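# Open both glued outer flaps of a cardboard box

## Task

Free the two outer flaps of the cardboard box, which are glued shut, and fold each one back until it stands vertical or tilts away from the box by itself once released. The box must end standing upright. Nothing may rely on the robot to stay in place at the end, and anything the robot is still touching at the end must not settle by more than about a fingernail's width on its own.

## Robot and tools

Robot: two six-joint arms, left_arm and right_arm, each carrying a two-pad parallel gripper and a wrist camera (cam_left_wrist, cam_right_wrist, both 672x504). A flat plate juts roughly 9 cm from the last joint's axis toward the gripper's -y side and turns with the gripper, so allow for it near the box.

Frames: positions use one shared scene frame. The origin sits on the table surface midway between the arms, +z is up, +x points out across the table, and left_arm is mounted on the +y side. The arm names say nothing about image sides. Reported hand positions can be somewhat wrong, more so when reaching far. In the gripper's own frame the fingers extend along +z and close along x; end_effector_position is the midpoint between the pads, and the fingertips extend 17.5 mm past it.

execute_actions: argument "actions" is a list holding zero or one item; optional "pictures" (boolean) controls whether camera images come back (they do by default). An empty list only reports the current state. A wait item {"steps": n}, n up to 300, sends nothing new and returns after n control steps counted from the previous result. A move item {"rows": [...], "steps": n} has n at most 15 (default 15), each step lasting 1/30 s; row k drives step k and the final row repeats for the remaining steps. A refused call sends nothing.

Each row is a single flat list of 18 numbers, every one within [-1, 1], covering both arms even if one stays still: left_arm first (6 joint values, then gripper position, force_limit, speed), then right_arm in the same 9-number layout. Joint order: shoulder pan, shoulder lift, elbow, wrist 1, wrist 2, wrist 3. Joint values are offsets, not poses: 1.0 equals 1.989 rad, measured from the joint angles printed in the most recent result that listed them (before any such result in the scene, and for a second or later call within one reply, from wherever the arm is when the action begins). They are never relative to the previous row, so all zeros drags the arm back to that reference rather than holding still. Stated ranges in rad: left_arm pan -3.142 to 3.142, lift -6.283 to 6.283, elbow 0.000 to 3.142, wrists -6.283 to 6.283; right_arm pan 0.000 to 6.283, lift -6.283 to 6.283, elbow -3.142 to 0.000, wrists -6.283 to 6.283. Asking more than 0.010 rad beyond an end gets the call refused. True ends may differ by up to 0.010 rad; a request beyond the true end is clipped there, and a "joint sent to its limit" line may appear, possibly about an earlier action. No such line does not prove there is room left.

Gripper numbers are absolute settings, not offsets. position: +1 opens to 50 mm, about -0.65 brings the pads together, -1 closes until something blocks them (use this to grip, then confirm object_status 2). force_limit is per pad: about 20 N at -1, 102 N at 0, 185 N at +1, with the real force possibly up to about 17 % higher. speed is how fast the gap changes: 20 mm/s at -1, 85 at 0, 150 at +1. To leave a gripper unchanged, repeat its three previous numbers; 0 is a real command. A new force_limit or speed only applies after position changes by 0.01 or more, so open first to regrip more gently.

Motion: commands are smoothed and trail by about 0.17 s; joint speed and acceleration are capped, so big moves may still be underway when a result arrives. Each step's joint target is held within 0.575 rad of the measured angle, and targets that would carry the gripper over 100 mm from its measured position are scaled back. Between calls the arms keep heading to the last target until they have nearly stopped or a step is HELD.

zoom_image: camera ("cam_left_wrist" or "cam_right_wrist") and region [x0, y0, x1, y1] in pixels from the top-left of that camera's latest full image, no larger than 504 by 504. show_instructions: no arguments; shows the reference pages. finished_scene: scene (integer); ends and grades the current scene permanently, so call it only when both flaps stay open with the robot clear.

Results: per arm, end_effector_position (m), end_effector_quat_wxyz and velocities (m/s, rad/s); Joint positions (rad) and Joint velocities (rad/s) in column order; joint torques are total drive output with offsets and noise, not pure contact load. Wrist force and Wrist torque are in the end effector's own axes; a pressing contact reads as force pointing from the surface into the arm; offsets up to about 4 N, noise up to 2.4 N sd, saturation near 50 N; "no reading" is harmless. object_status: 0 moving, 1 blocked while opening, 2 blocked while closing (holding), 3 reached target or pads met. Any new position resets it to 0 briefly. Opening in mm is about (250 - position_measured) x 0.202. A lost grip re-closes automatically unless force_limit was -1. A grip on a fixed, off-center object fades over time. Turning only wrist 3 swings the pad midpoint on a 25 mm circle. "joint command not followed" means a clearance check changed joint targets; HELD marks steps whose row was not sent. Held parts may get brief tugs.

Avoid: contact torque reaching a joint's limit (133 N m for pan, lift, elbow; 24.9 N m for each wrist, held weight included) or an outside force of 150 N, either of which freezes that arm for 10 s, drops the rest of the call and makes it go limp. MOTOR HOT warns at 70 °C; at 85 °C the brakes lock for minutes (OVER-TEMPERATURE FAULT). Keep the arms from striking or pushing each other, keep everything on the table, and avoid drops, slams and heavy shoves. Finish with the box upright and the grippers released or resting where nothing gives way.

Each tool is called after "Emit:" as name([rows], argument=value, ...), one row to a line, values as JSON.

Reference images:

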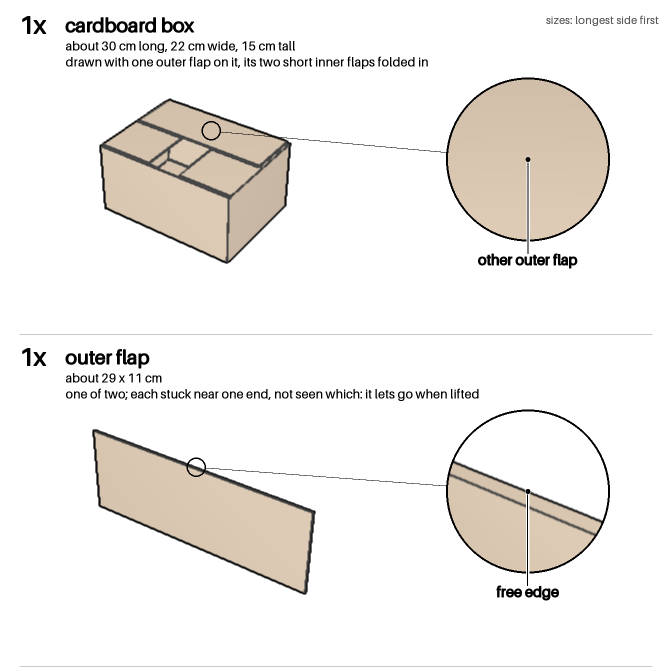

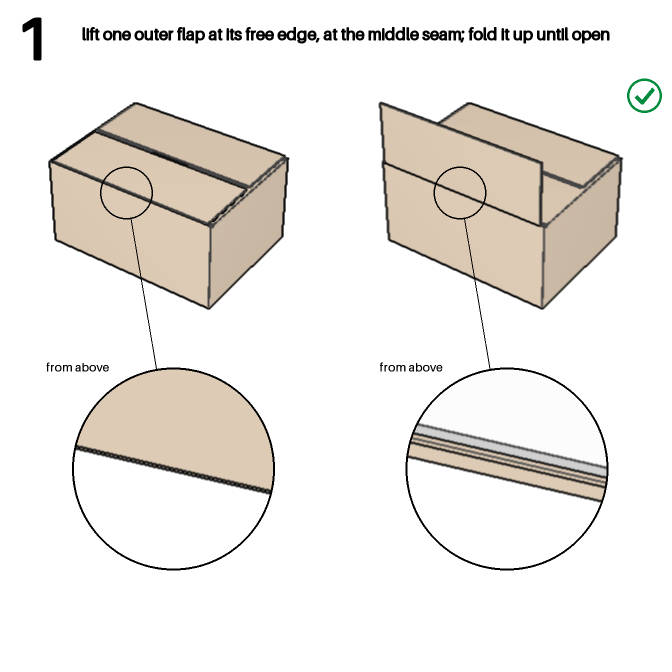

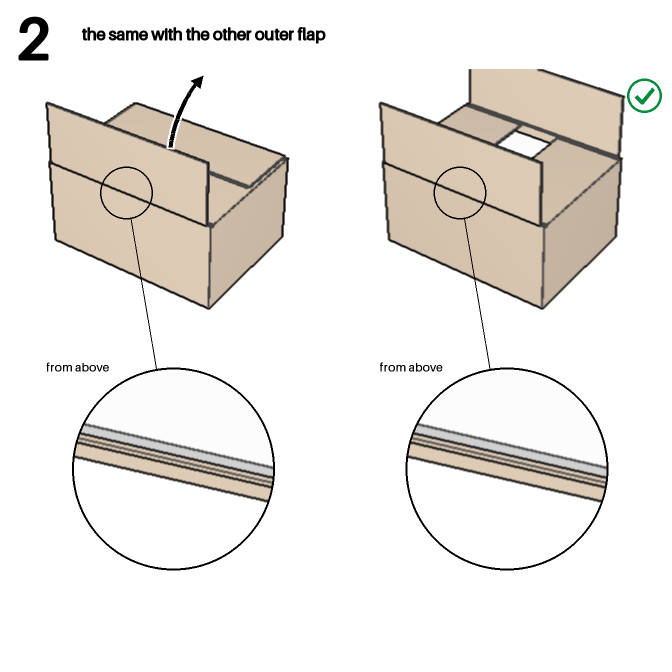

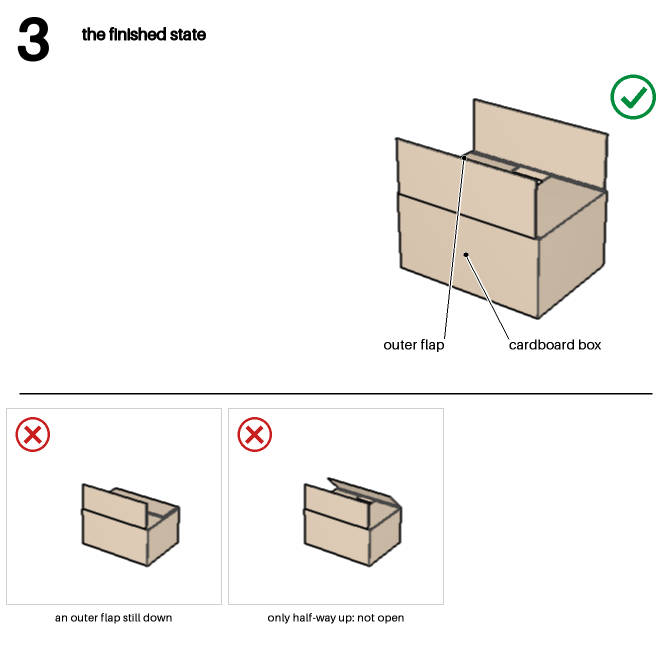

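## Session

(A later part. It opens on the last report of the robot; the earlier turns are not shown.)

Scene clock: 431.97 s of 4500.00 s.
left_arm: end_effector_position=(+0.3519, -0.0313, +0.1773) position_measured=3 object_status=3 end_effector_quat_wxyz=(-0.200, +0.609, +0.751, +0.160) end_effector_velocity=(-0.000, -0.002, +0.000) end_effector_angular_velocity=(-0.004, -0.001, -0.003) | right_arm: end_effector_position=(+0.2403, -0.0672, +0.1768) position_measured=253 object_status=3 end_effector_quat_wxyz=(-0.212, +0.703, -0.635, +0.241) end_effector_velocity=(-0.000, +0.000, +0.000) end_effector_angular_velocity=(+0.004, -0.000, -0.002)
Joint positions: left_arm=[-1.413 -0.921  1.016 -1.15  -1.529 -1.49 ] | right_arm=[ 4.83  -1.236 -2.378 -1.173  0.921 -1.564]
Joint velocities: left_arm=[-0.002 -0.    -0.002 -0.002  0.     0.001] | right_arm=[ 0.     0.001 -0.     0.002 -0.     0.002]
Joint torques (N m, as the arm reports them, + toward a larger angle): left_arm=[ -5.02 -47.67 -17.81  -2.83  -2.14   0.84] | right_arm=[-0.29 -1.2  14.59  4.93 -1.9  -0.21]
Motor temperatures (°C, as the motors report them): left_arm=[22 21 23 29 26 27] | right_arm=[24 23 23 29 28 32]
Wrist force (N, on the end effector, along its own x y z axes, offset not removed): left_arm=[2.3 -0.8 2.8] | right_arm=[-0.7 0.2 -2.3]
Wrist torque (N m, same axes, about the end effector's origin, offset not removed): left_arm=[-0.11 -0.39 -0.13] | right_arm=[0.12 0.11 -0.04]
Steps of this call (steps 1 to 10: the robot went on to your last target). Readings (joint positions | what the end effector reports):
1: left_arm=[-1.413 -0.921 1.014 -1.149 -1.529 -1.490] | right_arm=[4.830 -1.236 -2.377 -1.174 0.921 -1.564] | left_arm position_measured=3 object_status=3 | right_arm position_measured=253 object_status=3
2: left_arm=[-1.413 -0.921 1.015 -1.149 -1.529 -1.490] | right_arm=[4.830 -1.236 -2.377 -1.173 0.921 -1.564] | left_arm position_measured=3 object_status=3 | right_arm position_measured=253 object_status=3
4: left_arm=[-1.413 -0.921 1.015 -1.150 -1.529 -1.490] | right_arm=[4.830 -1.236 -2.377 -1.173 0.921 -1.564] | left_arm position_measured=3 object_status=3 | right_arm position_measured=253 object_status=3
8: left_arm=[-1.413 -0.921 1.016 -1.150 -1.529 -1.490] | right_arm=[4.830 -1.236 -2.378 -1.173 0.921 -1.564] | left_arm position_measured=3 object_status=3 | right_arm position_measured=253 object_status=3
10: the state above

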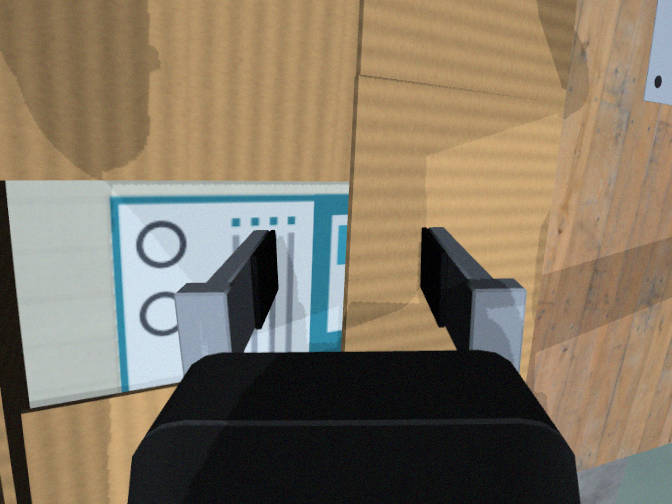

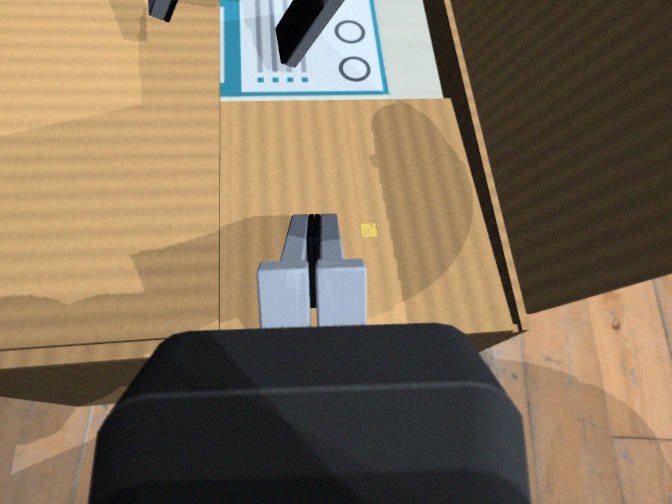

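Emit:
execute_actions([
  {"rows":[[0,0.001,0.012,-0.013,0,0,1,0,0,0,-0.002,-0.003,0.005,0,0,-1,0,0]],"steps":15},
], pictures=false)

Emit:
execute_actions([
  {"rows":[[0,-0.033,0.055,-0.022,0,0,1,0,0,0,0,0,0,0,0,-1,0,0]],"steps":15},
], pictures=false)

Emit:
execute_actions([
  {"steps":10},
])

Scene clock: 443.97 s of 4500.00 s.
left_arm: end_effector_position=(+0.3518, -0.0309, +0.1674) position_measured=3 object_status=3 end_effector_quat_wxyz=(-0.200, +0.609, +0.751, +0.160) end_effector_velocity=(-0.001, +0.001, -0.004) end_effector_angular_velocity=(+0.003, +0.001, -0.001) | right_arm: end_effector_position=(+0.2403, -0.0674, +0.1740) position_measured=253 object_status=3 end_effector_quat_wxyz=(-0.212, +0.703, -0.635, +0.241) end_effector_velocity=(+0.000, -0.001, -0.002) end_effector_angular_velocity=(-0.005, -0.001, +0.001)
Joint positions: left_arm=[-1.413 -0.919  1.039 -1.175 -1.529 -1.49 ] | right_arm=[ 4.83  -1.24  -2.383 -1.163  0.921 -1.564]
Joint velocities: left_arm=[-0.001  0.001  0.008 -0.006  0.    -0.   ] | right_arm=[ 0.    -0.001 -0.004  0.001 -0.001 -0.   ]
Joint torques (N m, as the arm reports them, + toward a larger angle): left_arm=[-0.63 -6.31  6.06 -3.84 -1.39 -1.1 ] | right_arm=[ 0.22 -2.26 14.24  5.1  -1.93 -0.08]
Motor temperatures (°C, as the motors report them): left_arm=[22 21 23 29 26 27] | right_arm=[24 23 23 29 28 32]
Wrist force (N, on the end effector, along its own x y z axes, offset not removed): left_arm=[33.5 -1.5 -50.0] | right_arm=[-1.3 -1.8 -2.4]
Wrist torque (N m, same axes, about the end effector's origin, offset not removed): left_arm=[-0.30 -1.99 -0.26] | right_arm=[-0.30 0.14 0.08]
Steps of this call (steps 1 to 15: the robot went on to your last target; steps 16 to 90: nothing new was sent; then 8.50 s passed at rest; steps 91 to 105: all 15 steps of this action). Readings (joint positions | what the end effector reports):
91: left_arm=[-1.413 -0.921 1.016 -1.151 -1.529 -1.490] | right_arm=[4.830 -1.236 -2.378 -1.172 0.921 -1.564] | left_arm position_measured=3 object_status=3 | right_arm position_measured=253 object_status=3
92: left_arm=[-1.413 -0.920 1.018 -1.153 -1.529 -1.490] | right_arm=[4.830 -1.237 -2.378 -1.172 0.921 -1.564] | left_arm position_measured=3 object_status=3 | right_arm position_measured=253 object_status=3
94: left_arm=[-1.413 -0.920 1.026 -1.161 -1.529 -1.490] | right_arm=[4.830 -1.238 -2.380 -1.168 0.921 -1.564] | left_arm position_measured=3 object_status=3 | right_arm position_measured=253 object_status=3
98: left_arm=[-1.413 -0.919 1.035 -1.171 -1.529 -1.490] | right_arm=[4.830 -1.239 -2.382 -1.165 0.921 -1.564] | left_arm position_measured=3 object_status=3 | right_arm position_measured=253 object_status=3
105: the state above

Scene clock: 444.47 s of 4500.00 s.
left_arm: end_effector_position=(+0.3447, -0.0080, +0.1669) position_measured=3 object_status=3 end_effector_quat_wxyz=(-0.199, +0.609, +0.751, +0.160) end_effector_velocity=(-0.002, +0.007, -0.001) end_effector_angular_velocity=(+0.001, +0.001, -0.000) | right_arm: end_effector_position=(+0.2403, -0.0674, +0.1739) position_measured=253 object_status=3 end_effector_quat_wxyz=(-0.212, +0.703, -0.635, +0.241) end_effector_velocity=(+0.000, -0.000, -0.000) end_effector_angular_velocity=(-0.000, -0.001, -0.000)
Joint positions: left_arm=[-1.413 -0.983  1.144 -1.218 -1.529 -1.49 ] | right_arm=[ 4.83  -1.24  -2.384 -1.163  0.921 -1.564]
Joint velocities: left_arm=[-0.    -0.018  0.032 -0.012 -0.     0.001] | right_arm=[ 0.    -0.001 -0.001  0.001 -0.001  0.001]
Joint torques (N m, as the arm reports them, + toward a larger angle): left_arm=[-0.35 -9.99 15.04  0.93 -1.08 -0.89] | right_arm=[-0.4   2.68 23.46  3.04 -1.9   0.4 ]
Motor temperatures (°C, as the motors report them): left_arm=[22 21 23 29 26 27] | right_arm=[24 23 23 29 28 32]
Wrist force (N, on the end effector, along its own x y z axes, offset not removed): left_arm=[19.8 -0.5 -50.0] | right_arm=[-0.4 -1.1 -1.2]
Wrist torque (N m, same axes, about the end effector's origin, offset not removed): left_arm=[0.19 -1.83 0.01] | right_arm=[0.02 0.15 -0.07]
Steps of this call (steps 1 to 15: all 15 steps of this action). Readings (joint positions | what the end effector reports):
1: left_arm=[-1.413 -0.919 1.039 -1.176 -1.529 -1.490] | right_arm=[4.830 -1.240 -2.384 -1.163 0.921 -1.564] | left_arm position_measured=3 object_status=3 | right_arm position_measured=253 object_status=3
2: left_arm=[-1.413 -0.922 1.043 -1.178 -1.529 -1.490] | right_arm=[4.830 -1.240 -2.384 -1.163 0.921 -1.564] | left_arm position_measured=3 object_status=3 | right_arm position_measured=253 object_status=3
4: left_arm=[-1.413 -0.943 1.075 -1.193 -1.529 -1.490] | right_arm=[4.830 -1.240 -2.384 -1.163 0.921 -1.564] | left_arm position_measured=3 object_status=3 | right_arm position_measured=253 object_status=3
8: left_arm=[-1.413 -0.970 1.122 -1.210 -1.529 -1.490] | right_arm=[4.830 -1.240 -2.384 -1.163 0.921 -1.564] | left_arm position_measured=3 object_status=3 | right_arm position_measured=253 object_status=3
15: the state above

Scene clock: 444.80 s of 4500.00 s.
left_arm: end_effector_position=(+0.3444, -0.0070, +0.1667) position_measured=3 object_status=3 end_effector_quat_wxyz=(-0.200, +0.609, +0.751, +0.160) end_effector_velocity=(-0.000, +0.000, -0.000) end_effector_angular_velocity=(+0.000, +0.000, -0.001) | right_arm: end_effector_position=(+0.2403, -0.0674, +0.1739) position_measured=253 object_status=3 end_effector_quat_wxyz=(-0.212, +0.703, -0.635, +0.241) end_effector_velocity=(+0.000, +0.000, +0.000) end_effector_angular_velocity=(+0.001, -0.001, -0.001)
Joint positions: left_arm=[-1.413 -0.985  1.148 -1.219 -1.529 -1.49 ] | right_arm=[ 4.83  -1.24  -2.384 -1.163  0.921 -1.564]
Joint velocities: left_arm=[-0.    -0.001  0.002 -0.001 -0.     0.   ] | right_arm=[ 0.    -0.     0.     0.    -0.001  0.001]
Joint torques (N m, as the arm reports them, + toward a larger angle): left_arm=[-0.74 -8.81 19.1   2.3  -0.89 -1.04] | right_arm=[-0.51  3.63 31.55  1.1  -1.94  0.02]
Motor temperatures (°C, as the motors report them): left_arm=[22 21 23 29 26 27] | right_arm=[24 23 23 29 28 32]
Wrist force (N, on the end effector, along its own x y z axes, offset not removed): left_arm=[17.8 2.1 -50.0] | right_arm=[-2.5 -1.7 -0.8]
Wrist torque (N m, same axes, about the end effector's origin, offset not removed): left_arm=[0.85 -2.09 -0.10] | right_arm=[-0.23 0.47 0.00]
Steps of this call (steps 1 to 10: the robot went on to your last target). Readings (joint positions | what the end effector reports):
1: left_arm=[-1.413 -0.983 1.145 -1.218 -1.529 -1.490] | right_arm=[4.830 -1.240 -2.384 -1.163 0.921 -1.564] | left_arm position_measured=3 object_status=3 | right_arm position_measured=253 object_status=3
2: left_arm=[-1.413 -0.983 1.146 -1.218 -1.529 -1.490] | right_arm=[4.830 -1.240 -2.384 -1.163 0.921 -1.564] | left_arm position_measured=3 object_status=3 | right_arm position_measured=253 object_status=3
4: left_arm=[-1.413 -0.984 1.147 -1.219 -1.529 -1.490] | right_arm=[4.830 -1.240 -2.384 -1.163 0.921 -1.564] | left_arm position_measured=3 object_status=3 | right_arm position_measured=253 object_status=3
8: left_arm=[-1.413 -0.985 1.148 -1.219 -1.529 -1.490] | right_arm=[4.830 -1.240 -2.384 -1.163 0.921 -1.564] | left_arm position_measured=3 object_status=3 | right_arm position_measured=253 object_status=3
10: the state above

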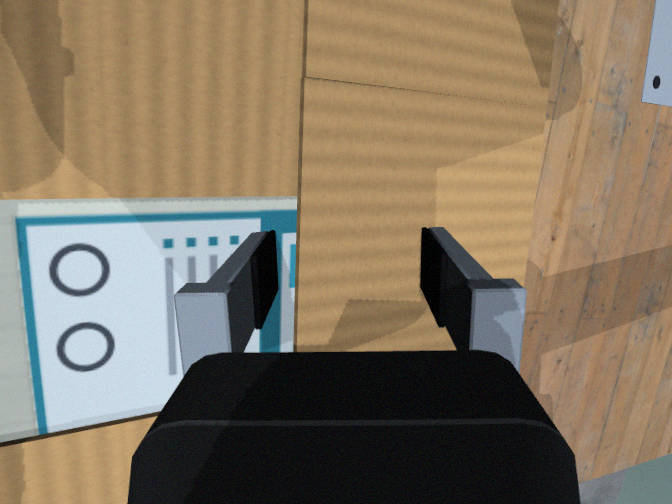

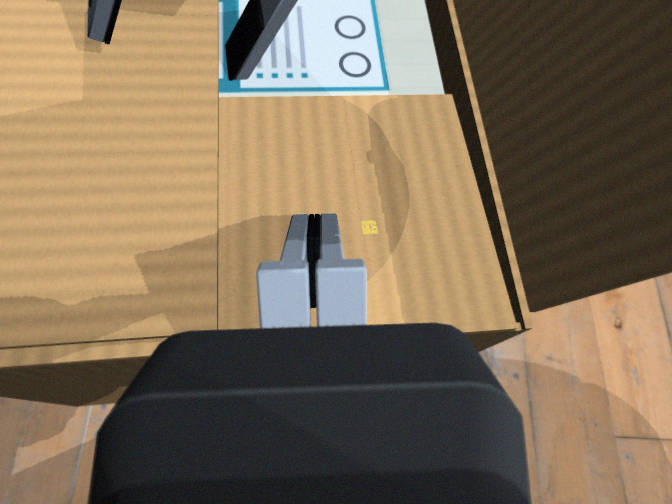

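Emit:
execute_actions([
  {"rows":[[0,-0.001,-0.006,0.007,0,0,1,0,0,0,-0.002,-0.003,0.005,0,0,-1,0,0]],"steps":15},
], pictures=false)

Emit:
execute_actions([
  {"steps":5},
], pictures=false)

Scene clock: 453.47 s of 4500.00 s.
left_arm: end_effector_position=(+0.3444, -0.0071, +0.1721) position_measured=3 object_status=3 end_effector_quat_wxyz=(-0.200, +0.609, +0.751, +0.160) end_effector_velocity=(+0.000, -0.000, +0.003) end_effector_angular_velocity=(-0.003, -0.000, +0.000) | right_arm: end_effector_position=(+0.2404, -0.0675, +0.1713) position_measured=253 object_status=3 end_effector_quat_wxyz=(-0.212, +0.703, -0.635, +0.241) end_effector_velocity=(-0.000, +0.000, -0.001) end_effector_angular_velocity=(+0.001, +0.001, -0.000)
Joint positions: left_arm=[-1.413 -0.986  1.137 -1.206 -1.529 -1.49 ] | right_arm=[ 4.83  -1.244 -2.389 -1.153  0.921 -1.564]
Joint velocities: left_arm=[ 0.001 -0.002 -0.004  0.004 -0.     0.   ] | right_arm=[-0.    -0.002 -0.001  0.004  0.001  0.   ]
Joint torques (N m, as the arm reports them, + toward a larger angle): left_arm=[ -0.79 -59.17 -29.47   0.1    1.3   -1.06] | right_arm=[  0.47 -10.55   0.88   2.98   0.41   0.3 ]
Motor temperatures (°C, as the motors report them): left_arm=[22 21 23 29 26 27] | right_arm=[24 23 23 29 28 32]
Wrist force (N, on the end effector, along its own x y z axes, offset not removed): left_arm=[-1.5 -2.5 -1.4] | right_arm=[8.9 -12.5 -32.1]
Wrist torque (N m, same axes, about the end effector's origin, offset not removed): left_arm=[-0.21 0.35 -0.06] | right_arm=[-0.03 -0.46 -0.01]
Steps of this call (steps 1 to 15: the robot went on to your last target; steps 16 to 90: nothing new was sent; then 5.17 s passed at rest; steps 91 to 105: all 15 steps of this action). Readings (joint positions | what the end effector reports):
91: left_arm=[-1.413 -0.985 1.148 -1.219 -1.529 -1.490] | right_arm=[4.830 -1.240 -2.383 -1.163 0.921 -1.564] | left_arm position_measured=3 object_status=3 | right_arm position_measured=253 object_status=3
92: left_arm=[-1.413 -0.985 1.148 -1.218 -1.529 -1.490] | right_arm=[4.830 -1.240 -2.384 -1.162 0.921 -1.564] | left_arm position_measured=3 object_status=3 | right_arm position_measured=253 object_status=3
94: left_arm=[-1.413 -0.985 1.144 -1.213 -1.529 -1.490] | right_arm=[4.830 -1.241 -2.386 -1.159 0.921 -1.564] | left_arm position_measured=3 object_status=3 | right_arm position_measured=253 object_status=3
98: left_arm=[-1.413 -0.986 1.139 -1.208 -1.529 -1.490] | right_arm=[4.830 -1.243 -2.388 -1.155 0.921 -1.564] | left_arm position_measured=3 object_status=3 | right_arm position_measured=253 object_status=3
105: the state above

Scene clock: 453.63 s of 4500.00 s.
left_arm: end_effector_position=(+0.3444, -0.0072, +0.1724) position_measured=3 object_status=3 end_effector_quat_wxyz=(-0.200, +0.609, +0.751, +0.160) end_effector_velocity=(+0.000, +0.000, +0.001) end_effector_angular_velocity=(-0.001, -0.000, +0.001) | right_arm: end_effector_position=(+0.2404, -0.0675, +0.1712) position_measured=253 object_status=3 end_effector_quat_wxyz=(-0.212, +0.703, -0.635, +0.241) end_effector_velocity=(+0.000, -0.000, +0.000) end_effector_angular_velocity=(+0.001, +0.000, -0.000)
Joint positions: left_arm=[-1.413 -0.986  1.136 -1.205 -1.529 -1.49 ] | right_arm=[ 4.83  -1.244 -2.389 -1.153  0.921 -1.564]
Joint velocities: left_arm=[ 0.001 -0.001 -0.001  0.001 -0.    -0.   ] | right_arm=[-0.     0.001 -0.001  0.001  0.    -0.   ]
Joint torques (N m, as the arm reports them, + toward a larger angle): left_arm=[ -0.64 -58.15 -30.52  -0.05   1.23  -1.01] | right_arm=[  0.78 -12.87  -0.57   2.72   1.74   0.24]
Motor temperatures (°C, as the motors report them): left_arm=[22 21 23 29 26 27] | right_arm=[24 23 23 29 28 32]
Wrist force (N, on the end effector, along its own x y z axes, offset not removed): left_arm=[-2.0 -3.1 5.8] | right_arm=[6.4 -14.6 -36.0]
Wrist torque (N m, same axes, about the end effector's origin, offset not removed): left_arm=[-0.23 0.17 0.02] | right_arm=[-0.30 0.00 -0.04]
Steps of this call (steps 1 to 5: the robot went on to your last target). Readings (joint positions | what the end effector reports):
1: left_arm=[-1.413 -0.986 1.137 -1.206 -1.529 -1.490] | right_arm=[4.830 -1.244 -2.389 -1.153 0.921 -1.564] | left_arm position_measured=3 object_status=3 | right_arm position_measured=253 object_status=3
2: left_arm=[-1.413 -0.986 1.137 -1.205 -1.529 -1.490] | right_arm=[4.830 -1.244 -2.389 -1.153 0.921 -1.564] | left_arm position_measured=3 object_status=3 | right_arm position_measured=253 object_status=3
4: left_arm=[-1.413 -0.986 1.136 -1.205 -1.529 -1.490] | right_arm=[4.830 -1.244 -2.389 -1.153 0.921 -1.564] | left_arm position_measured=3 object_status=3 | right_arm position_measured=253 object_status=3
5: the state above

Emit:
execute_actions([
  {"rows":[[0,-0.0129,0.0207,-0.0078,0,0,1,0,0,0,0,0,0,0,0,-1,0,0]],"steps":15},
], pictures=false)

Emit:
execute_actions([
  {"steps":6},
])

Scene clock: 460.03 s of 4500.00 s.
left_arm: end_effector_position=(+0.3416, +0.0021, +0.1723) position_measured=3 object_status=3 end_effector_quat_wxyz=(-0.200, +0.609, +0.751, +0.160) end_effector_velocity=(-0.000, +0.003, -0.001) end_effector_angular_velocity=(+0.001, -0.000, +0.002) | right_arm: end_effector_position=(+0.2404, -0.0676, +0.1711) position_measured=253 object_status=3 end_effector_quat_wxyz=(-0.212, +0.703, -0.635, +0.241) end_effector_velocity=(+0.000, -0.001, -0.000) end_effector_angular_velocity=(+0.000, -0.000, -0.001)
Joint positions: left_arm=[-1.413 -1.011  1.176 -1.22  -1.529 -1.49 ] | right_arm=[ 4.83  -1.244 -2.39  -1.153  0.921 -1.564]
Joint velocities: left_arm=[ 0.001 -0.007  0.013 -0.005 -0.    -0.001] | right_arm=[-0.     0.001 -0.001 -0.    -0.     0.001]
Joint torques (N m, as the arm reports them, + toward a larger angle): left_arm=[ -1.13 -57.39 -11.98   1.04   1.25  -0.97] | right_arm=[-0.28 -0.18 12.84 -0.94  2.6   0.26]
Motor temperatures (°C, as the motors report them): left_arm=[22 21 23 29 26 27] | right_arm=[24 23 23 29 28 32]
Wrist force (N, on the end effector, along its own x y z axes, offset not removed): left_arm=[-11.7 0.3 -4.3] | right_arm=[-3.1 -22.4 -31.1]
Wrist torque (N m, same axes, about the end effector's origin, offset not removed): left_arm=[-0.16 -0.32 0.11] | right_arm=[-0.14 0.07 -0.06]
Steps of this call (steps 1 to 15: the robot went on to your last target; steps 16 to 90: nothing new was sent; then 2.90 s passed at rest; steps 91 to 105: all 15 steps of this action). Readings (joint positions | what the end effector reports):
91: left_arm=[-1.413 -0.987 1.136 -1.205 -1.529 -1.490] | right_arm=[4.830 -1.244 -2.390 -1.153 0.921 -1.564] | left_arm position_measured=3 object_status=3 | right_arm position_measured=253 object_status=3
92: left_arm=[-1.413 -0.988 1.139 -1.206 -1.529 -1.490] | right_arm=[4.830 -1.244 -2.390 -1.153 0.921 -1.564] | left_arm position_measured=3 object_status=3 | right_arm position_measured=253 object_status=3
94: left_arm=[-1.413 -0.997 1.152 -1.211 -1.529 -1.490] | right_arm=[4.830 -1.244 -2.390 -1.153 0.921 -1.564] | left_arm position_measured=3 object_status=3 | right_arm position_measured=253 object_status=3
98: left_arm=[-1.413 -1.007 1.168 -1.218 -1.529 -1.490] | right_arm=[4.830 -1.244 -2.390 -1.153 0.921 -1.564] | left_arm position_measured=3 object_status=3 | right_arm position_measured=253 object_status=3
105: the state above

Scene clock: 460.23 s of 4500.00 s.
left_arm: end_effector_position=(+0.3415, +0.0024, +0.1723) position_measured=3 object_status=3 end_effector_quat_wxyz=(-0.200, +0.609, +0.751, +0.160) end_effector_velocity=(+0.000, +0.001, -0.000) end_effector_angular_velocity=(+0.001, +0.000, +0.001) | right_arm: end_effector_position=(+0.2404, -0.0675, +0.1711) position_measured=253 object_status=3 end_effector_quat_wxyz=(-0.212, +0.703, -0.635, +0.241) end_effector_velocity=(+0.000, +0.000, +0.000) end_effector_angular_velocity=(-0.001, -0.002, +0.003)
Joint positions: left_arm=[-1.413 -1.012  1.177 -1.221 -1.529 -1.49 ] | right_arm=[ 4.83  -1.244 -2.389 -1.153  0.921 -1.564]
Joint velocities: left_arm=[ 0.001 -0.002  0.003 -0.     0.     0.   ] | right_arm=[ 0.     0.    -0.     0.    -0.002 -0.003]
Joint torques (N m, as the arm reports them, + toward a larger angle): left_arm=[ -0.54 -57.68 -12.47   0.22   1.22  -0.96] | right_arm=[ 0.39  4.8  14.33 -2.37  2.81  0.24]
Motor temperatures (°C, as the motors report them): left_arm=[22 21 23 29 26 27] | right_arm=[24 23 23 29 28 32]
Wrist force (N, on the end effector, along its own x y z axes, offset not removed): left_arm=[-6.5 -0.4 -2.7] | right_arm=[-3.6 -22.6 -29.5]
Wrist torque (N m, same axes, about the end effector's origin, offset not removed): left_arm=[-0.33 -0.62 -0.01] | right_arm=[-0.29 0.16 0.03]
Steps of this call (steps 1 to 6: the robot went on to your last target). Readings (joint positions | what the end effector reports):
1: left_arm=[-1.413 -1.011 1.176 -1.220 -1.529 -1.490] | right_arm=[4.830 -1.244 -2.390 -1.153 0.921 -1.564] | left_arm position_measured=3 object_status=3 | right_arm position_measured=253 object_status=3
2: left_arm=[-1.413 -1.012 1.177 -1.220 -1.529 -1.490] | right_arm=[4.830 -1.244 -2.389 -1.153 0.921 -1.564] | left_arm position_measured=3 object_status=3 | right_arm position_measured=253 object_status=3
4: left_arm=[-1.413 -1.012 1.177 -1.221 -1.529 -1.490] | right_arm=[4.830 -1.244 -2.389 -1.153 0.921 -1.564] | left_arm position_measured=3 object_status=3 | right_arm position_measured=253 object_status=3
6: the state above

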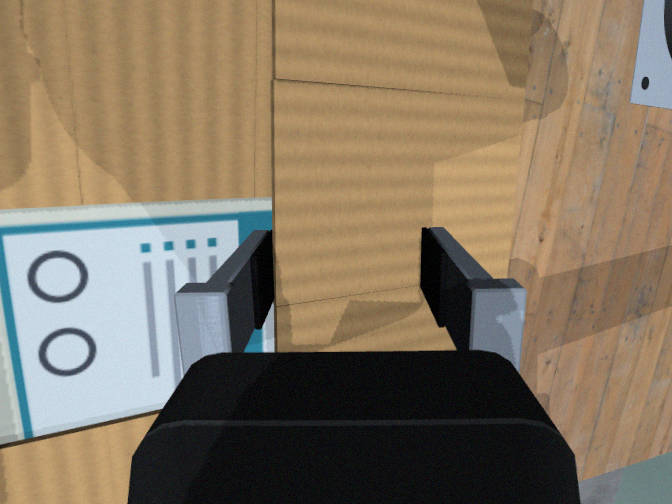

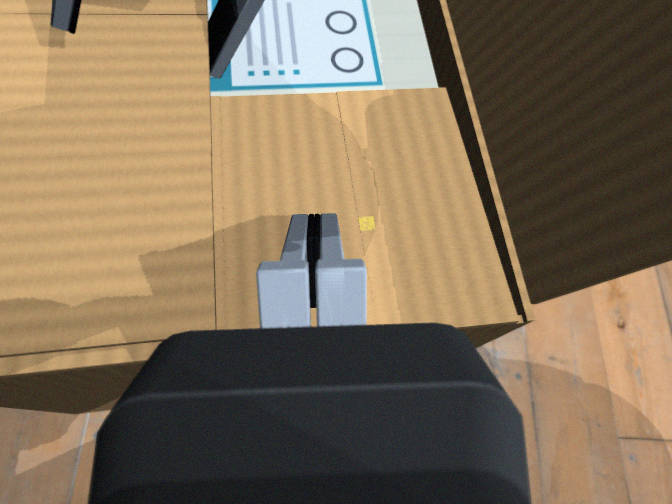

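Emit:
execute_actions([
  {"rows":[[0,-0.004,-0.0025,0.0065,0,0,1,0,0,0,0,0,0,0,0,-1,0,0],[0,-0.004,-0.0025,0.0065,0,0,1,0,0,0,0,0,0,0,0,-1,0,0],[0,-0.004,-0.0025,0.0065,0,0,1,0,0,0,0,0,0,0,0,-1,0,0],[0,-0.004,-0.0025,0.0065,0,0,1,0,0,0,0,0,0,0,0,-1,0,0],[0,-0.008,-0.005,0.013,0,0,1,0,0,0,0,0,0,0,0,-1,0,0],[0,-0.008,-0.005,0.013,0,0,1,0,0,0,0,0,0,0,0,-1,0,0],[0,-0.008,-0.005,0.013,0,0,1,0,0,0,0,0,0,0,0,-1,0,0],[0,-0.008,-0.005,0.013,0,0,1,0,0,0,0,0,0,0,0,-1,0,0],[0,-0.0117,-0.0073,0.019,0,0,1,0,0,0,0,0,0,0,0,-1,0,0]],"steps":15},
], pictures=false)

Emit:
execute_actions([
  {"steps":8},
])

Scene clock: 470.63 s of 4500.00 s.
left_arm: end_effector_position=(+0.3399, +0.0076, +0.1896) position_measured=3 object_status=3 end_effector_quat_wxyz=(-0.200, +0.609, +0.751, +0.160) end_effector_velocity=(-0.003, +0.007, +0.019) end_effector_angular_velocity=(+0.003, +0.001, -0.001) | right_arm: end_effector_position=(+0.2404, -0.0675, +0.1712) position_measured=253 object_status=3 end_effector_quat_wxyz=(-0.212, +0.703, -0.635, +0.241) end_effector_velocity=(+0.000, +0.000, +0.001) end_effector_angular_velocity=(+0.001, -0.000, +0.000)
Joint positions: left_arm=[-1.413 -1.032  1.165 -1.188 -1.529 -1.49 ] | right_arm=[ 4.83  -1.244 -2.389 -1.153  0.921 -1.564]
Joint velocities: left_arm=[-0.002 -0.023 -0.013  0.039 -0.    -0.   ] | right_arm=[ 0.     0.     0.001 -0.    -0.001  0.   ]
Joint torques (N m, as the arm reports them, + toward a larger angle): left_arm=[ -0.52 -57.68 -26.28   3.06   1.18  -0.91] | right_arm=[-0.41 -1.3   9.98 -0.11  3.87  0.13]
Motor temperatures (°C, as the motors report them): left_arm=[22 21 23 29 26 27] | right_arm=[24 23 23 29 28 32]
Wrist force (N, on the end effector, along its own x y z axes, offset not removed): left_arm=[-11.9 -7.5 0.7] | right_arm=[-5.9 -24.0 -20.9]
Wrist torque (N m, same axes, about the end effector's origin, offset not removed): left_arm=[-0.27 0.24 0.23] | right_arm=[0.34 -0.19 0.00]
Steps of this call (steps 1 to 15: the robot went on to your last target; steps 16 to 90: nothing new was sent; then 6.90 s passed at rest; steps 91 to 105: all 15 steps of this action). Readings (joint positions | what the end effector reports):
91: left_arm=[-1.413 -1.012 1.178 -1.221 -1.529 -1.490] | right_arm=[4.830 -1.244 -2.389 -1.153 0.921 -1.564] | left_arm position_measured=3 object_status=3 | right_arm position_measured=253 object_status=3
92: left_arm=[-1.413 -1.013 1.177 -1.220 -1.529 -1.490] | right_arm=[4.830 -1.244 -2.389 -1.153 0.921 -1.564] | left_arm position_measured=3 object_status=3 | right_arm position_measured=253 object_status=3
94: left_arm=[-1.413 -1.015 1.176 -1.215 -1.529 -1.490] | right_arm=[4.830 -1.244 -2.389 -1.153 0.921 -1.564] | left_arm position_measured=3 object_status=3 | right_arm position_measured=253 object_status=3
98: left_arm=[-1.413 -1.022 1.171 -1.205 -1.529 -1.490] | right_arm=[4.830 -1.244 -2.389 -1.153 0.921 -1.564] | left_arm position_measured=3 object_status=3 | right_arm position_measured=253 object_status=3
105: the state above

Scene clock: 470.90 s of 4500.00 s.
left_arm: end_effector_position=(+0.3397, +0.0083, +0.1918) position_measured=3 object_status=3 end_effector_quat_wxyz=(-0.200, +0.609, +0.751, +0.160) end_effector_velocity=(-0.001, -0.000, +0.003) end_effector_angular_velocity=(-0.001, -0.000, -0.002) | right_arm: end_effector_position=(+0.2404, -0.0675, +0.1712) position_measured=253 object_status=3 end_effector_quat_wxyz=(-0.212, +0.703, -0.635, +0.241) end_effector_velocity=(-0.000, +0.000, -0.000) end_effector_angular_velocity=(-0.000, +0.001, -0.000)
Joint positions: left_arm=[-1.413 -1.035  1.163 -1.184 -1.529 -1.49 ] | right_arm=[ 4.83  -1.244 -2.389 -1.153  0.921 -1.564]
Joint velocities: left_arm=[-0.002 -0.003 -0.003  0.004 -0.     0.   ] | right_arm=[-0.    -0.     0.    -0.     0.001 -0.   ]
Joint torques (N m, as the arm reports them, + toward a larger angle): left_arm=[ -0.96 -57.2  -27.48   3.75   1.2   -1.01] | right_arm=[  0.   -11.19   6.25   0.65   4.64   0.07]
Motor temperatures (°C, as the motors report them): left_arm=[22 21 23 29 26 27] | right_arm=[24 23 23 29 28 32]
Wrist force (N, on the end effector, along its own x y z axes, offset not removed): left_arm=[-10.4 -5.7 -3.4] | right_arm=[-7.1 -25.5 -21.9]
Wrist torque (N m, same axes, about the end effector's origin, offset not removed): left_arm=[0.21 -0.32 0.24] | right_arm=[-0.01 -0.11 0.15]
Steps of this call (steps 1 to 8: the robot went on to your last target). Readings (joint positions | what the end effector reports):
1: left_arm=[-1.413 -1.033 1.164 -1.187 -1.529 -1.490] | right_arm=[4.830 -1.244 -2.389 -1.153 0.921 -1.564] | left_arm position_measured=3 object_status=3 | right_arm position_measured=253 object_status=3
2: left_arm=[-1.413 -1.033 1.164 -1.186 -1.529 -1.490] | right_arm=[4.830 -1.244 -2.389 -1.153 0.921 -1.564] | left_arm position_measured=3 object_status=3 | right_arm position_measured=253 object_status=3
4: left_arm=[-1.413 -1.034 1.163 -1.185 -1.529 -1.490] | right_arm=[4.830 -1.244 -2.389 -1.153 0.921 -1.564] | left_arm position_measured=3 object_status=3 | right_arm position_measured=253 object_status=3
8: the state above

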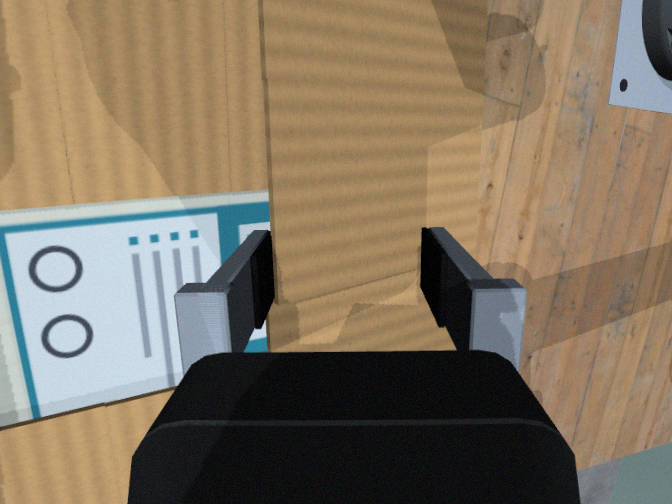

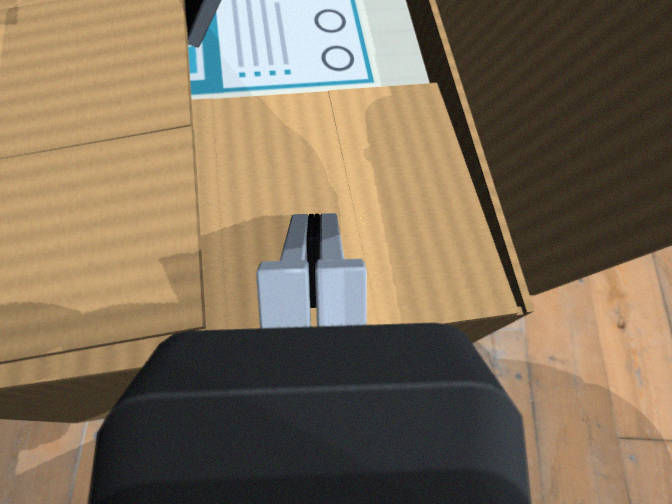

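Emit:
execute_actions([
  {"rows":[[0,-0.004,-0.002,0.006,0,0,1,0,0,0,0,0,0,0,0,-1,0,0],[0,-0.004,-0.002,0.006,0,0,1,0,0,0,0,0,0,0,0,-1,0,0],[0,-0.004,-0.002,0.006,0,0,1,0,0,0,0,0,0,0,0,-1,0,0],[0,-0.004,-0.002,0.006,0,0,1,0,0,0,0,0,0,0,0,-1,0,0],[0,-0.0085,-0.004,0.0125,0,0,1,0,0,0,0,0,0,0,0,-1,0,0],[0,-0.0085,-0.004,0.0125,0,0,1,0,0,0,0,0,0,0,0,-1,0,0],[0,-0.0085,-0.004,0.0125,0,0,1,0,0,0,0,0,0,0,0,-1,0,0],[0,-0.0085,-0.004,0.0125,0,0,1,0,0,0,0,0,0,0,0,-1,0,0],[0,-0.014,-0.005,0.019,0,0,1,0,0,0,0,0,0,0,0,-1,0,0]],"steps":15},
], pictures=false)

Emit:
execute_actions([
  {"steps":8},
])

Scene clock: 479.17 s of 4500.00 s.
left_arm: end_effector_position=(+0.3375, +0.0153, +0.2096) position_measured=3 object_status=3 end_effector_quat_wxyz=(-0.199, +0.609, +0.751, +0.160) end_effector_velocity=(-0.003, +0.009, +0.022) end_effector_angular_velocity=(-0.002, -0.001, +0.000) | right_arm: end_effector_position=(+0.2404, -0.0675, +0.1711) position_measured=253 object_status=3 end_effector_quat_wxyz=(-0.212, +0.703, -0.635, +0.241) end_effector_velocity=(+0.000, +0.000, +0.000) end_effector_angular_velocity=(-0.000, -0.000, +0.001)
Joint positions: left_arm=[-1.413 -1.059  1.154 -1.151 -1.529 -1.49 ] | right_arm=[ 4.83  -1.244 -2.389 -1.153  0.921 -1.564]
Joint velocities: left_arm=[ 0.    -0.032 -0.009  0.038  0.     0.   ] | right_arm=[ 0.    -0.     0.     0.    -0.    -0.001]
Joint torques (N m, as the arm reports them, + toward a larger angle): left_arm=[ -0.51 -54.54 -23.22   5.35   1.18  -1.02] | right_arm=[ 0.7   0.98  0.67 -0.99  7.17 -0.06]
Motor temperatures (°C, as the motors report them): left_arm=[22 21 23 29 26 27] | right_arm=[24 23 23 29 28 32]
Wrist force (N, on the end effector, along its own x y z axes, offset not removed): left_arm=[-17.2 -11.2 -5.4] | right_arm=[-6.9 -26.4 -22.4]
Wrist torque (N m, same axes, about the end effector's origin, offset not removed): left_arm=[-0.73 -0.20 0.35] | right_arm=[0.26 -0.12 0.08]
Steps of this call (steps 1 to 15: the robot went on to your last target; steps 16 to 90: nothing new was sent; then 4.77 s passed at rest; steps 91 to 105: all 15 steps of this action). Readings (joint positions | what the end effector reports):
91: left_arm=[-1.413 -1.035 1.163 -1.183 -1.529 -1.490] | right_arm=[4.830 -1.244 -2.389 -1.153 0.921 -1.564] | left_arm position_measured=3 object_status=3 | right_arm position_measured=253 object_status=3
92: left_arm=[-1.413 -1.036 1.162 -1.182 -1.529 -1.490] | right_arm=[4.830 -1.244 -2.389 -1.153 0.921 -1.564] | left_arm position_measured=3 object_status=3 | right_arm position_measured=253 object_status=3
94: left_arm=[-1.413 -1.038 1.161 -1.178 -1.529 -1.490] | right_arm=[4.830 -1.244 -2.389 -1.153 0.921 -1.564] | left_arm position_measured=3 object_status=3 | right_arm position_measured=253 object_status=3
98: left_arm=[-1.413 -1.045 1.158 -1.169 -1.529 -1.490] | right_arm=[4.830 -1.244 -2.389 -1.153 0.921 -1.564] | left_arm position_measured=3 object_status=3 | right_arm position_measured=253 object_status=3
105: the state above

Scene clock: 479.43 s of 4500.00 s.
left_arm: end_effector_position=(+0.3371, +0.0164, +0.2120) position_measured=3 object_status=3 end_effector_quat_wxyz=(-0.200, +0.609, +0.751, +0.160) end_effector_velocity=(-0.001, +0.001, +0.003) end_effector_angular_velocity=(-0.001, +0.000, -0.001) | right_arm: end_effector_position=(+0.2404, -0.0675, +0.1711) position_measured=253 object_status=3 end_effector_quat_wxyz=(-0.212, +0.703, -0.635, +0.241) end_effector_velocity=(-0.000, +0.000, +0.000) end_effector_angular_velocity=(+0.003, +0.000, -0.000)
Joint positions: left_arm=[-1.413 -1.062  1.153 -1.146 -1.529 -1.49 ] | right_arm=[ 4.83  -1.244 -2.389 -1.153  0.921 -1.564]
Joint velocities: left_arm=[-0.001 -0.004 -0.001  0.004  0.     0.001] | right_arm=[ 0.     0.002 -0.     0.001 -0.     0.001]
Joint torques (N m, as the arm reports them, + toward a larger angle): left_arm=[ -0.37 -56.15 -26.07   4.22   1.28  -0.98] | right_arm=[-0.63  7.89  3.78 -1.95  6.53  0.21]
Motor temperatures (°C, as the motors report them): left_arm=[22 21 23 29 26 27] | right_arm=[24 23 23 29 28 32]
Wrist force (N, on the end effector, along its own x y z axes, offset not removed): left_arm=[-12.4 -7.5 1.3] | right_arm=[-7.1 -29.4 -20.0]
Wrist torque (N m, same axes, about the end effector's origin, offset not removed): left_arm=[0.34 -0.32 0.13] | right_arm=[-0.30 -0.29 -0.13]
Steps of this call (steps 1 to 8: the robot went on to your last target). Readings (joint positions | what the end effector reports):
1: left_arm=[-1.413 -1.060 1.154 -1.150 -1.529 -1.490] | right_arm=[4.830 -1.244 -2.389 -1.153 0.921 -1.564] | left_arm position_measured=3 object_status=3 | right_arm position_measured=253 object_status=3
2: left_arm=[-1.413 -1.060 1.154 -1.149 -1.529 -1.490] | right_arm=[4.830 -1.244 -2.389 -1.153 0.921 -1.564] | left_arm position_measured=3 object_status=3 | right_arm position_measured=253 object_status=3
4: left_arm=[-1.413 -1.061 1.153 -1.148 -1.529 -1.490] | right_arm=[4.830 -1.244 -2.389 -1.153 0.921 -1.564] | left_arm position_measured=3 object_status=3 | right_arm position_measured=253 object_status=3
8: the state above

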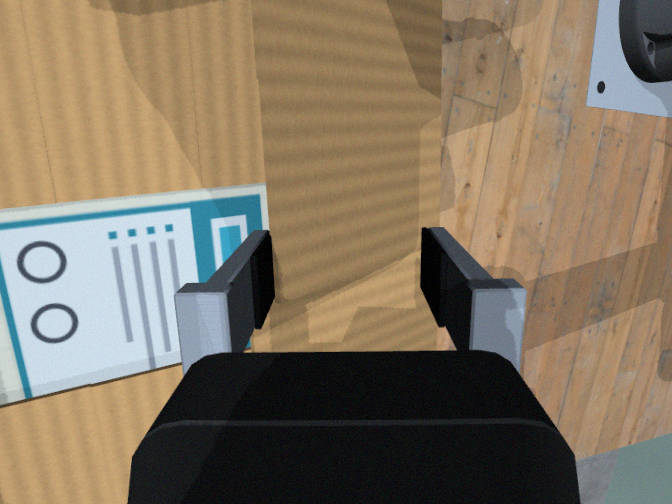

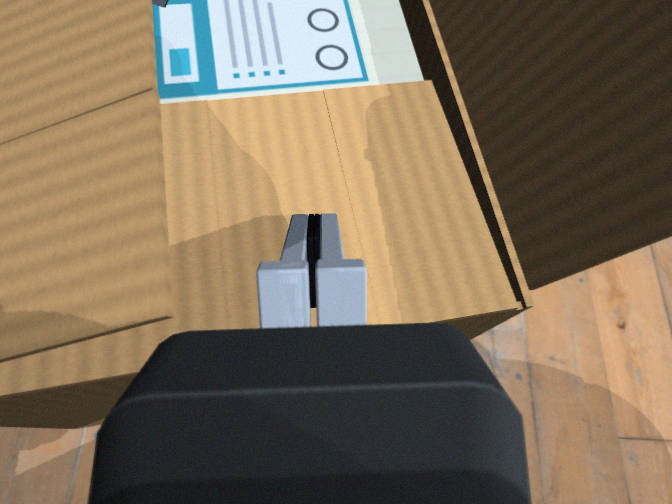

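Again: up 15, in 9.

Emit:
execute_actions([
  {"rows":[[0,-0.005,0.001,0.004,0,0,1,0,0,0,0,0,0,0,0,-1,0,0],[0,-0.005,0.001,0.004,0,0,1,0,0,0,0,0,0,0,0,-1,0,0],[0,-0.005,0.001,0.004,0,0,1,0,0,0,0,0,0,0,0,-1,0,0],[0,-0.005,0.001,0.004,0,0,1,0,0,0,0,0,0,0,0,-1,0,0],[0,-0.0095,0.002,0.0075,0,0,1,0,0,0,0,0,0,0,0,-1,0,0],[0,-0.0095,0.002,0.0075,0,0,1,0,0,0,0,0,0,0,0,-1,0,0],[0,-0.0095,0.002,0.0075,0,0,1,0,0,0,0,0,0,0,0,-1,0,0],[0,-0.0095,0.002,0.0075,0,0,1,0,0,0,0,0,0,0,0,-1,0,0],[0,-0.0145,0.0035,0.011,0,0,1,0,0,0,0,0,0,0,0,-1,0,0]],"steps":15},
], pictures=false)

Emit:
execute_actions([
  {"steps":8},
])

Scene clock: 489.07 s of 4500.00 s.
left_arm: end_effector_position=(+0.3346, +0.0248, +0.2246) position_measured=3 object_status=3 end_effector_quat_wxyz=(-0.200, +0.609, +0.751, +0.160) end_effector_velocity=(-0.003, +0.009, +0.014) end_effector_angular_velocity=(-0.003, -0.001, +0.000) | right_arm: end_effector_position=(+0.2404, -0.0675, +0.1712) position_measured=253 object_status=3 end_effector_quat_wxyz=(-0.212, +0.703, -0.635, +0.241) end_effector_velocity=(+0.000, +0.000, -0.000) end_effector_angular_velocity=(-0.001, +0.000, -0.000)
Joint positions: left_arm=[-1.413 -1.087  1.159 -1.127 -1.529 -1.49 ] | right_arm=[ 4.83  -1.244 -2.389 -1.153  0.921 -1.564]
Joint velocities: left_arm=[-0.    -0.03   0.008  0.019 -0.    -0.001] | right_arm=[-0.    -0.001  0.001 -0.     0.    -0.   ]
Joint torques (N m, as the arm reports them, + toward a larger angle): left_arm=[  1.44 -56.86 -11.83   4.74   1.25  -0.94] | right_arm=[-0.53 -3.1   7.07 -2.99  5.06 -0.07]
Motor temperatures (°C, as the motors report them): left_arm=[22 21 23 29 26 27] | right_arm=[24 23 23 29 28 32]
Wrist force (N, on the end effector, along its own x y z axes, offset not removed): left_arm=[-17.5 -12.3 -2.8] | right_arm=[-12.0 -28.0 -18.1]
Wrist torque (N m, same axes, about the end effector's origin, offset not removed): left_arm=[-0.11 0.37 0.29] | right_arm=[0.15 0.06 0.20]
Steps of this call (steps 1 to 15: the robot went on to your last target; steps 16 to 90: nothing new was sent; then 6.13 s passed at rest; steps 91 to 105: all 15 steps of this action). Readings (joint positions | what the end effector reports):
91: left_arm=[-1.413 -1.063 1.153 -1.146 -1.529 -1.490] | right_arm=[4.830 -1.244 -2.389 -1.153 0.921 -1.564] | left_arm position_measured=3 object_status=3 | right_arm position_measured=253 object_status=3
92: left_arm=[-1.413 -1.063 1.153 -1.145 -1.529 -1.490] | right_arm=[4.830 -1.244 -2.389 -1.153 0.921 -1.564] | left_arm position_measured=3 object_status=3 | right_arm position_measured=253 object_status=3
94: left_arm=[-1.413 -1.067 1.154 -1.143 -1.529 -1.490] | right_arm=[4.830 -1.244 -2.389 -1.153 0.921 -1.564] | left_arm position_measured=3 object_status=3 | right_arm position_measured=253 object_status=3
98: left_arm=[-1.413 -1.074 1.155 -1.137 -1.529 -1.490] | right_arm=[4.830 -1.244 -2.389 -1.153 0.921 -1.564] | left_arm position_measured=3 object_status=3 | right_arm position_measured=253 object_status=3
105: the state above

Scene clock: 489.33 s of 4500.00 s.
left_arm: end_effector_position=(+0.3342, +0.0260, +0.2262) position_measured=3 object_status=3 end_effector_quat_wxyz=(-0.200, +0.609, +0.751, +0.160) end_effector_velocity=(-0.001, +0.002, +0.002) end_effector_angular_velocity=(+0.004, +0.001, -0.001) | right_arm: end_effector_position=(+0.2404, -0.0675, +0.1712) position_measured=253 object_status=3 end_effector_quat_wxyz=(-0.212, +0.703, -0.635, +0.241) end_effector_velocity=(+0.000, +0.000, +0.000) end_effector_angular_velocity=(-0.001, -0.001, -0.000)
Joint positions: left_arm=[-1.413 -1.091  1.16  -1.125 -1.529 -1.49 ] | right_arm=[ 4.83  -1.244 -2.389 -1.153  0.921 -1.564]
Joint velocities: left_arm=[-0.001 -0.003  0.001  0.006 -0.     0.001] | right_arm=[ 0.    -0.001  0.002 -0.002 -0.001  0.   ]
Joint torques (N m, as the arm reports them, + toward a larger angle): left_arm=[  1.87 -55.95 -12.08   4.07   1.47  -1.03] | right_arm=[ 0.41 -9.08  5.74 -2.01  5.89  0.09]
Motor temperatures (°C, as the motors report them): left_arm=[22 21 23 29 26 27] | right_arm=[24 23 23 29 28 32]
Wrist force (N, on the end effector, along its own x y z axes, offset not removed): left_arm=[-16.8 -9.8 -3.1] | right_arm=[-10.4 -28.6 -19.5]
Wrist torque (N m, same axes, about the end effector's origin, offset not removed): left_arm=[-0.02 0.08 0.42] | right_arm=[-0.15 -0.18 0.05]
Steps of this call (steps 1 to 8: the robot went on to your last target). Readings (joint positions | what the end effector reports):
1: left_arm=[-1.413 -1.088 1.159 -1.127 -1.529 -1.490] | right_arm=[4.830 -1.244 -2.389 -1.153 0.921 -1.564] | left_arm position_measured=3 object_status=3 | right_arm position_measured=253 object_status=3
2: left_arm=[-1.413 -1.089 1.159 -1.126 -1.529 -1.490] | right_arm=[4.830 -1.244 -2.389 -1.153 0.921 -1.564] | left_arm position_measured=3 object_status=3 | right_arm position_measured=253 object_status=3
4: left_arm=[-1.413 -1.090 1.160 -1.126 -1.529 -1.490] | right_arm=[4.830 -1.244 -2.389 -1.153 0.921 -1.564] | left_arm position_measured=3 object_status=3 | right_arm position_measured=253 object_status=3
8: the state above

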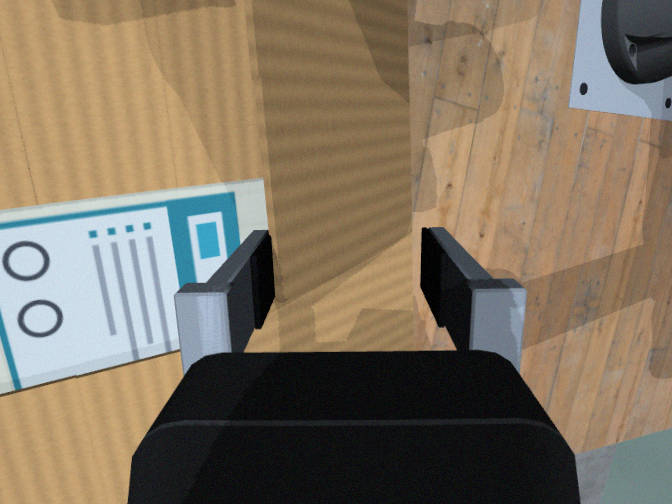

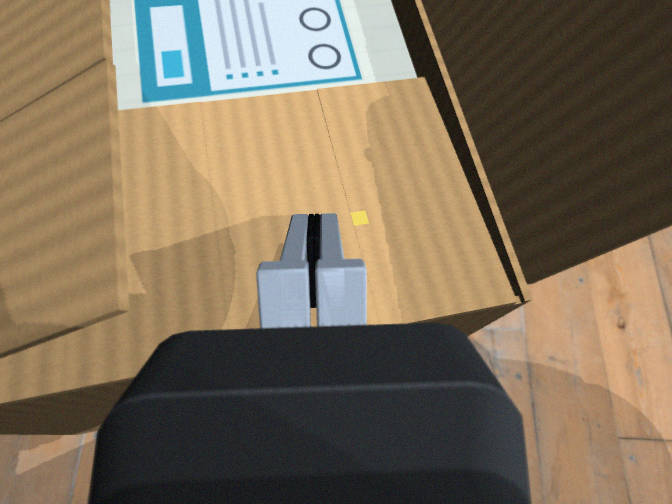

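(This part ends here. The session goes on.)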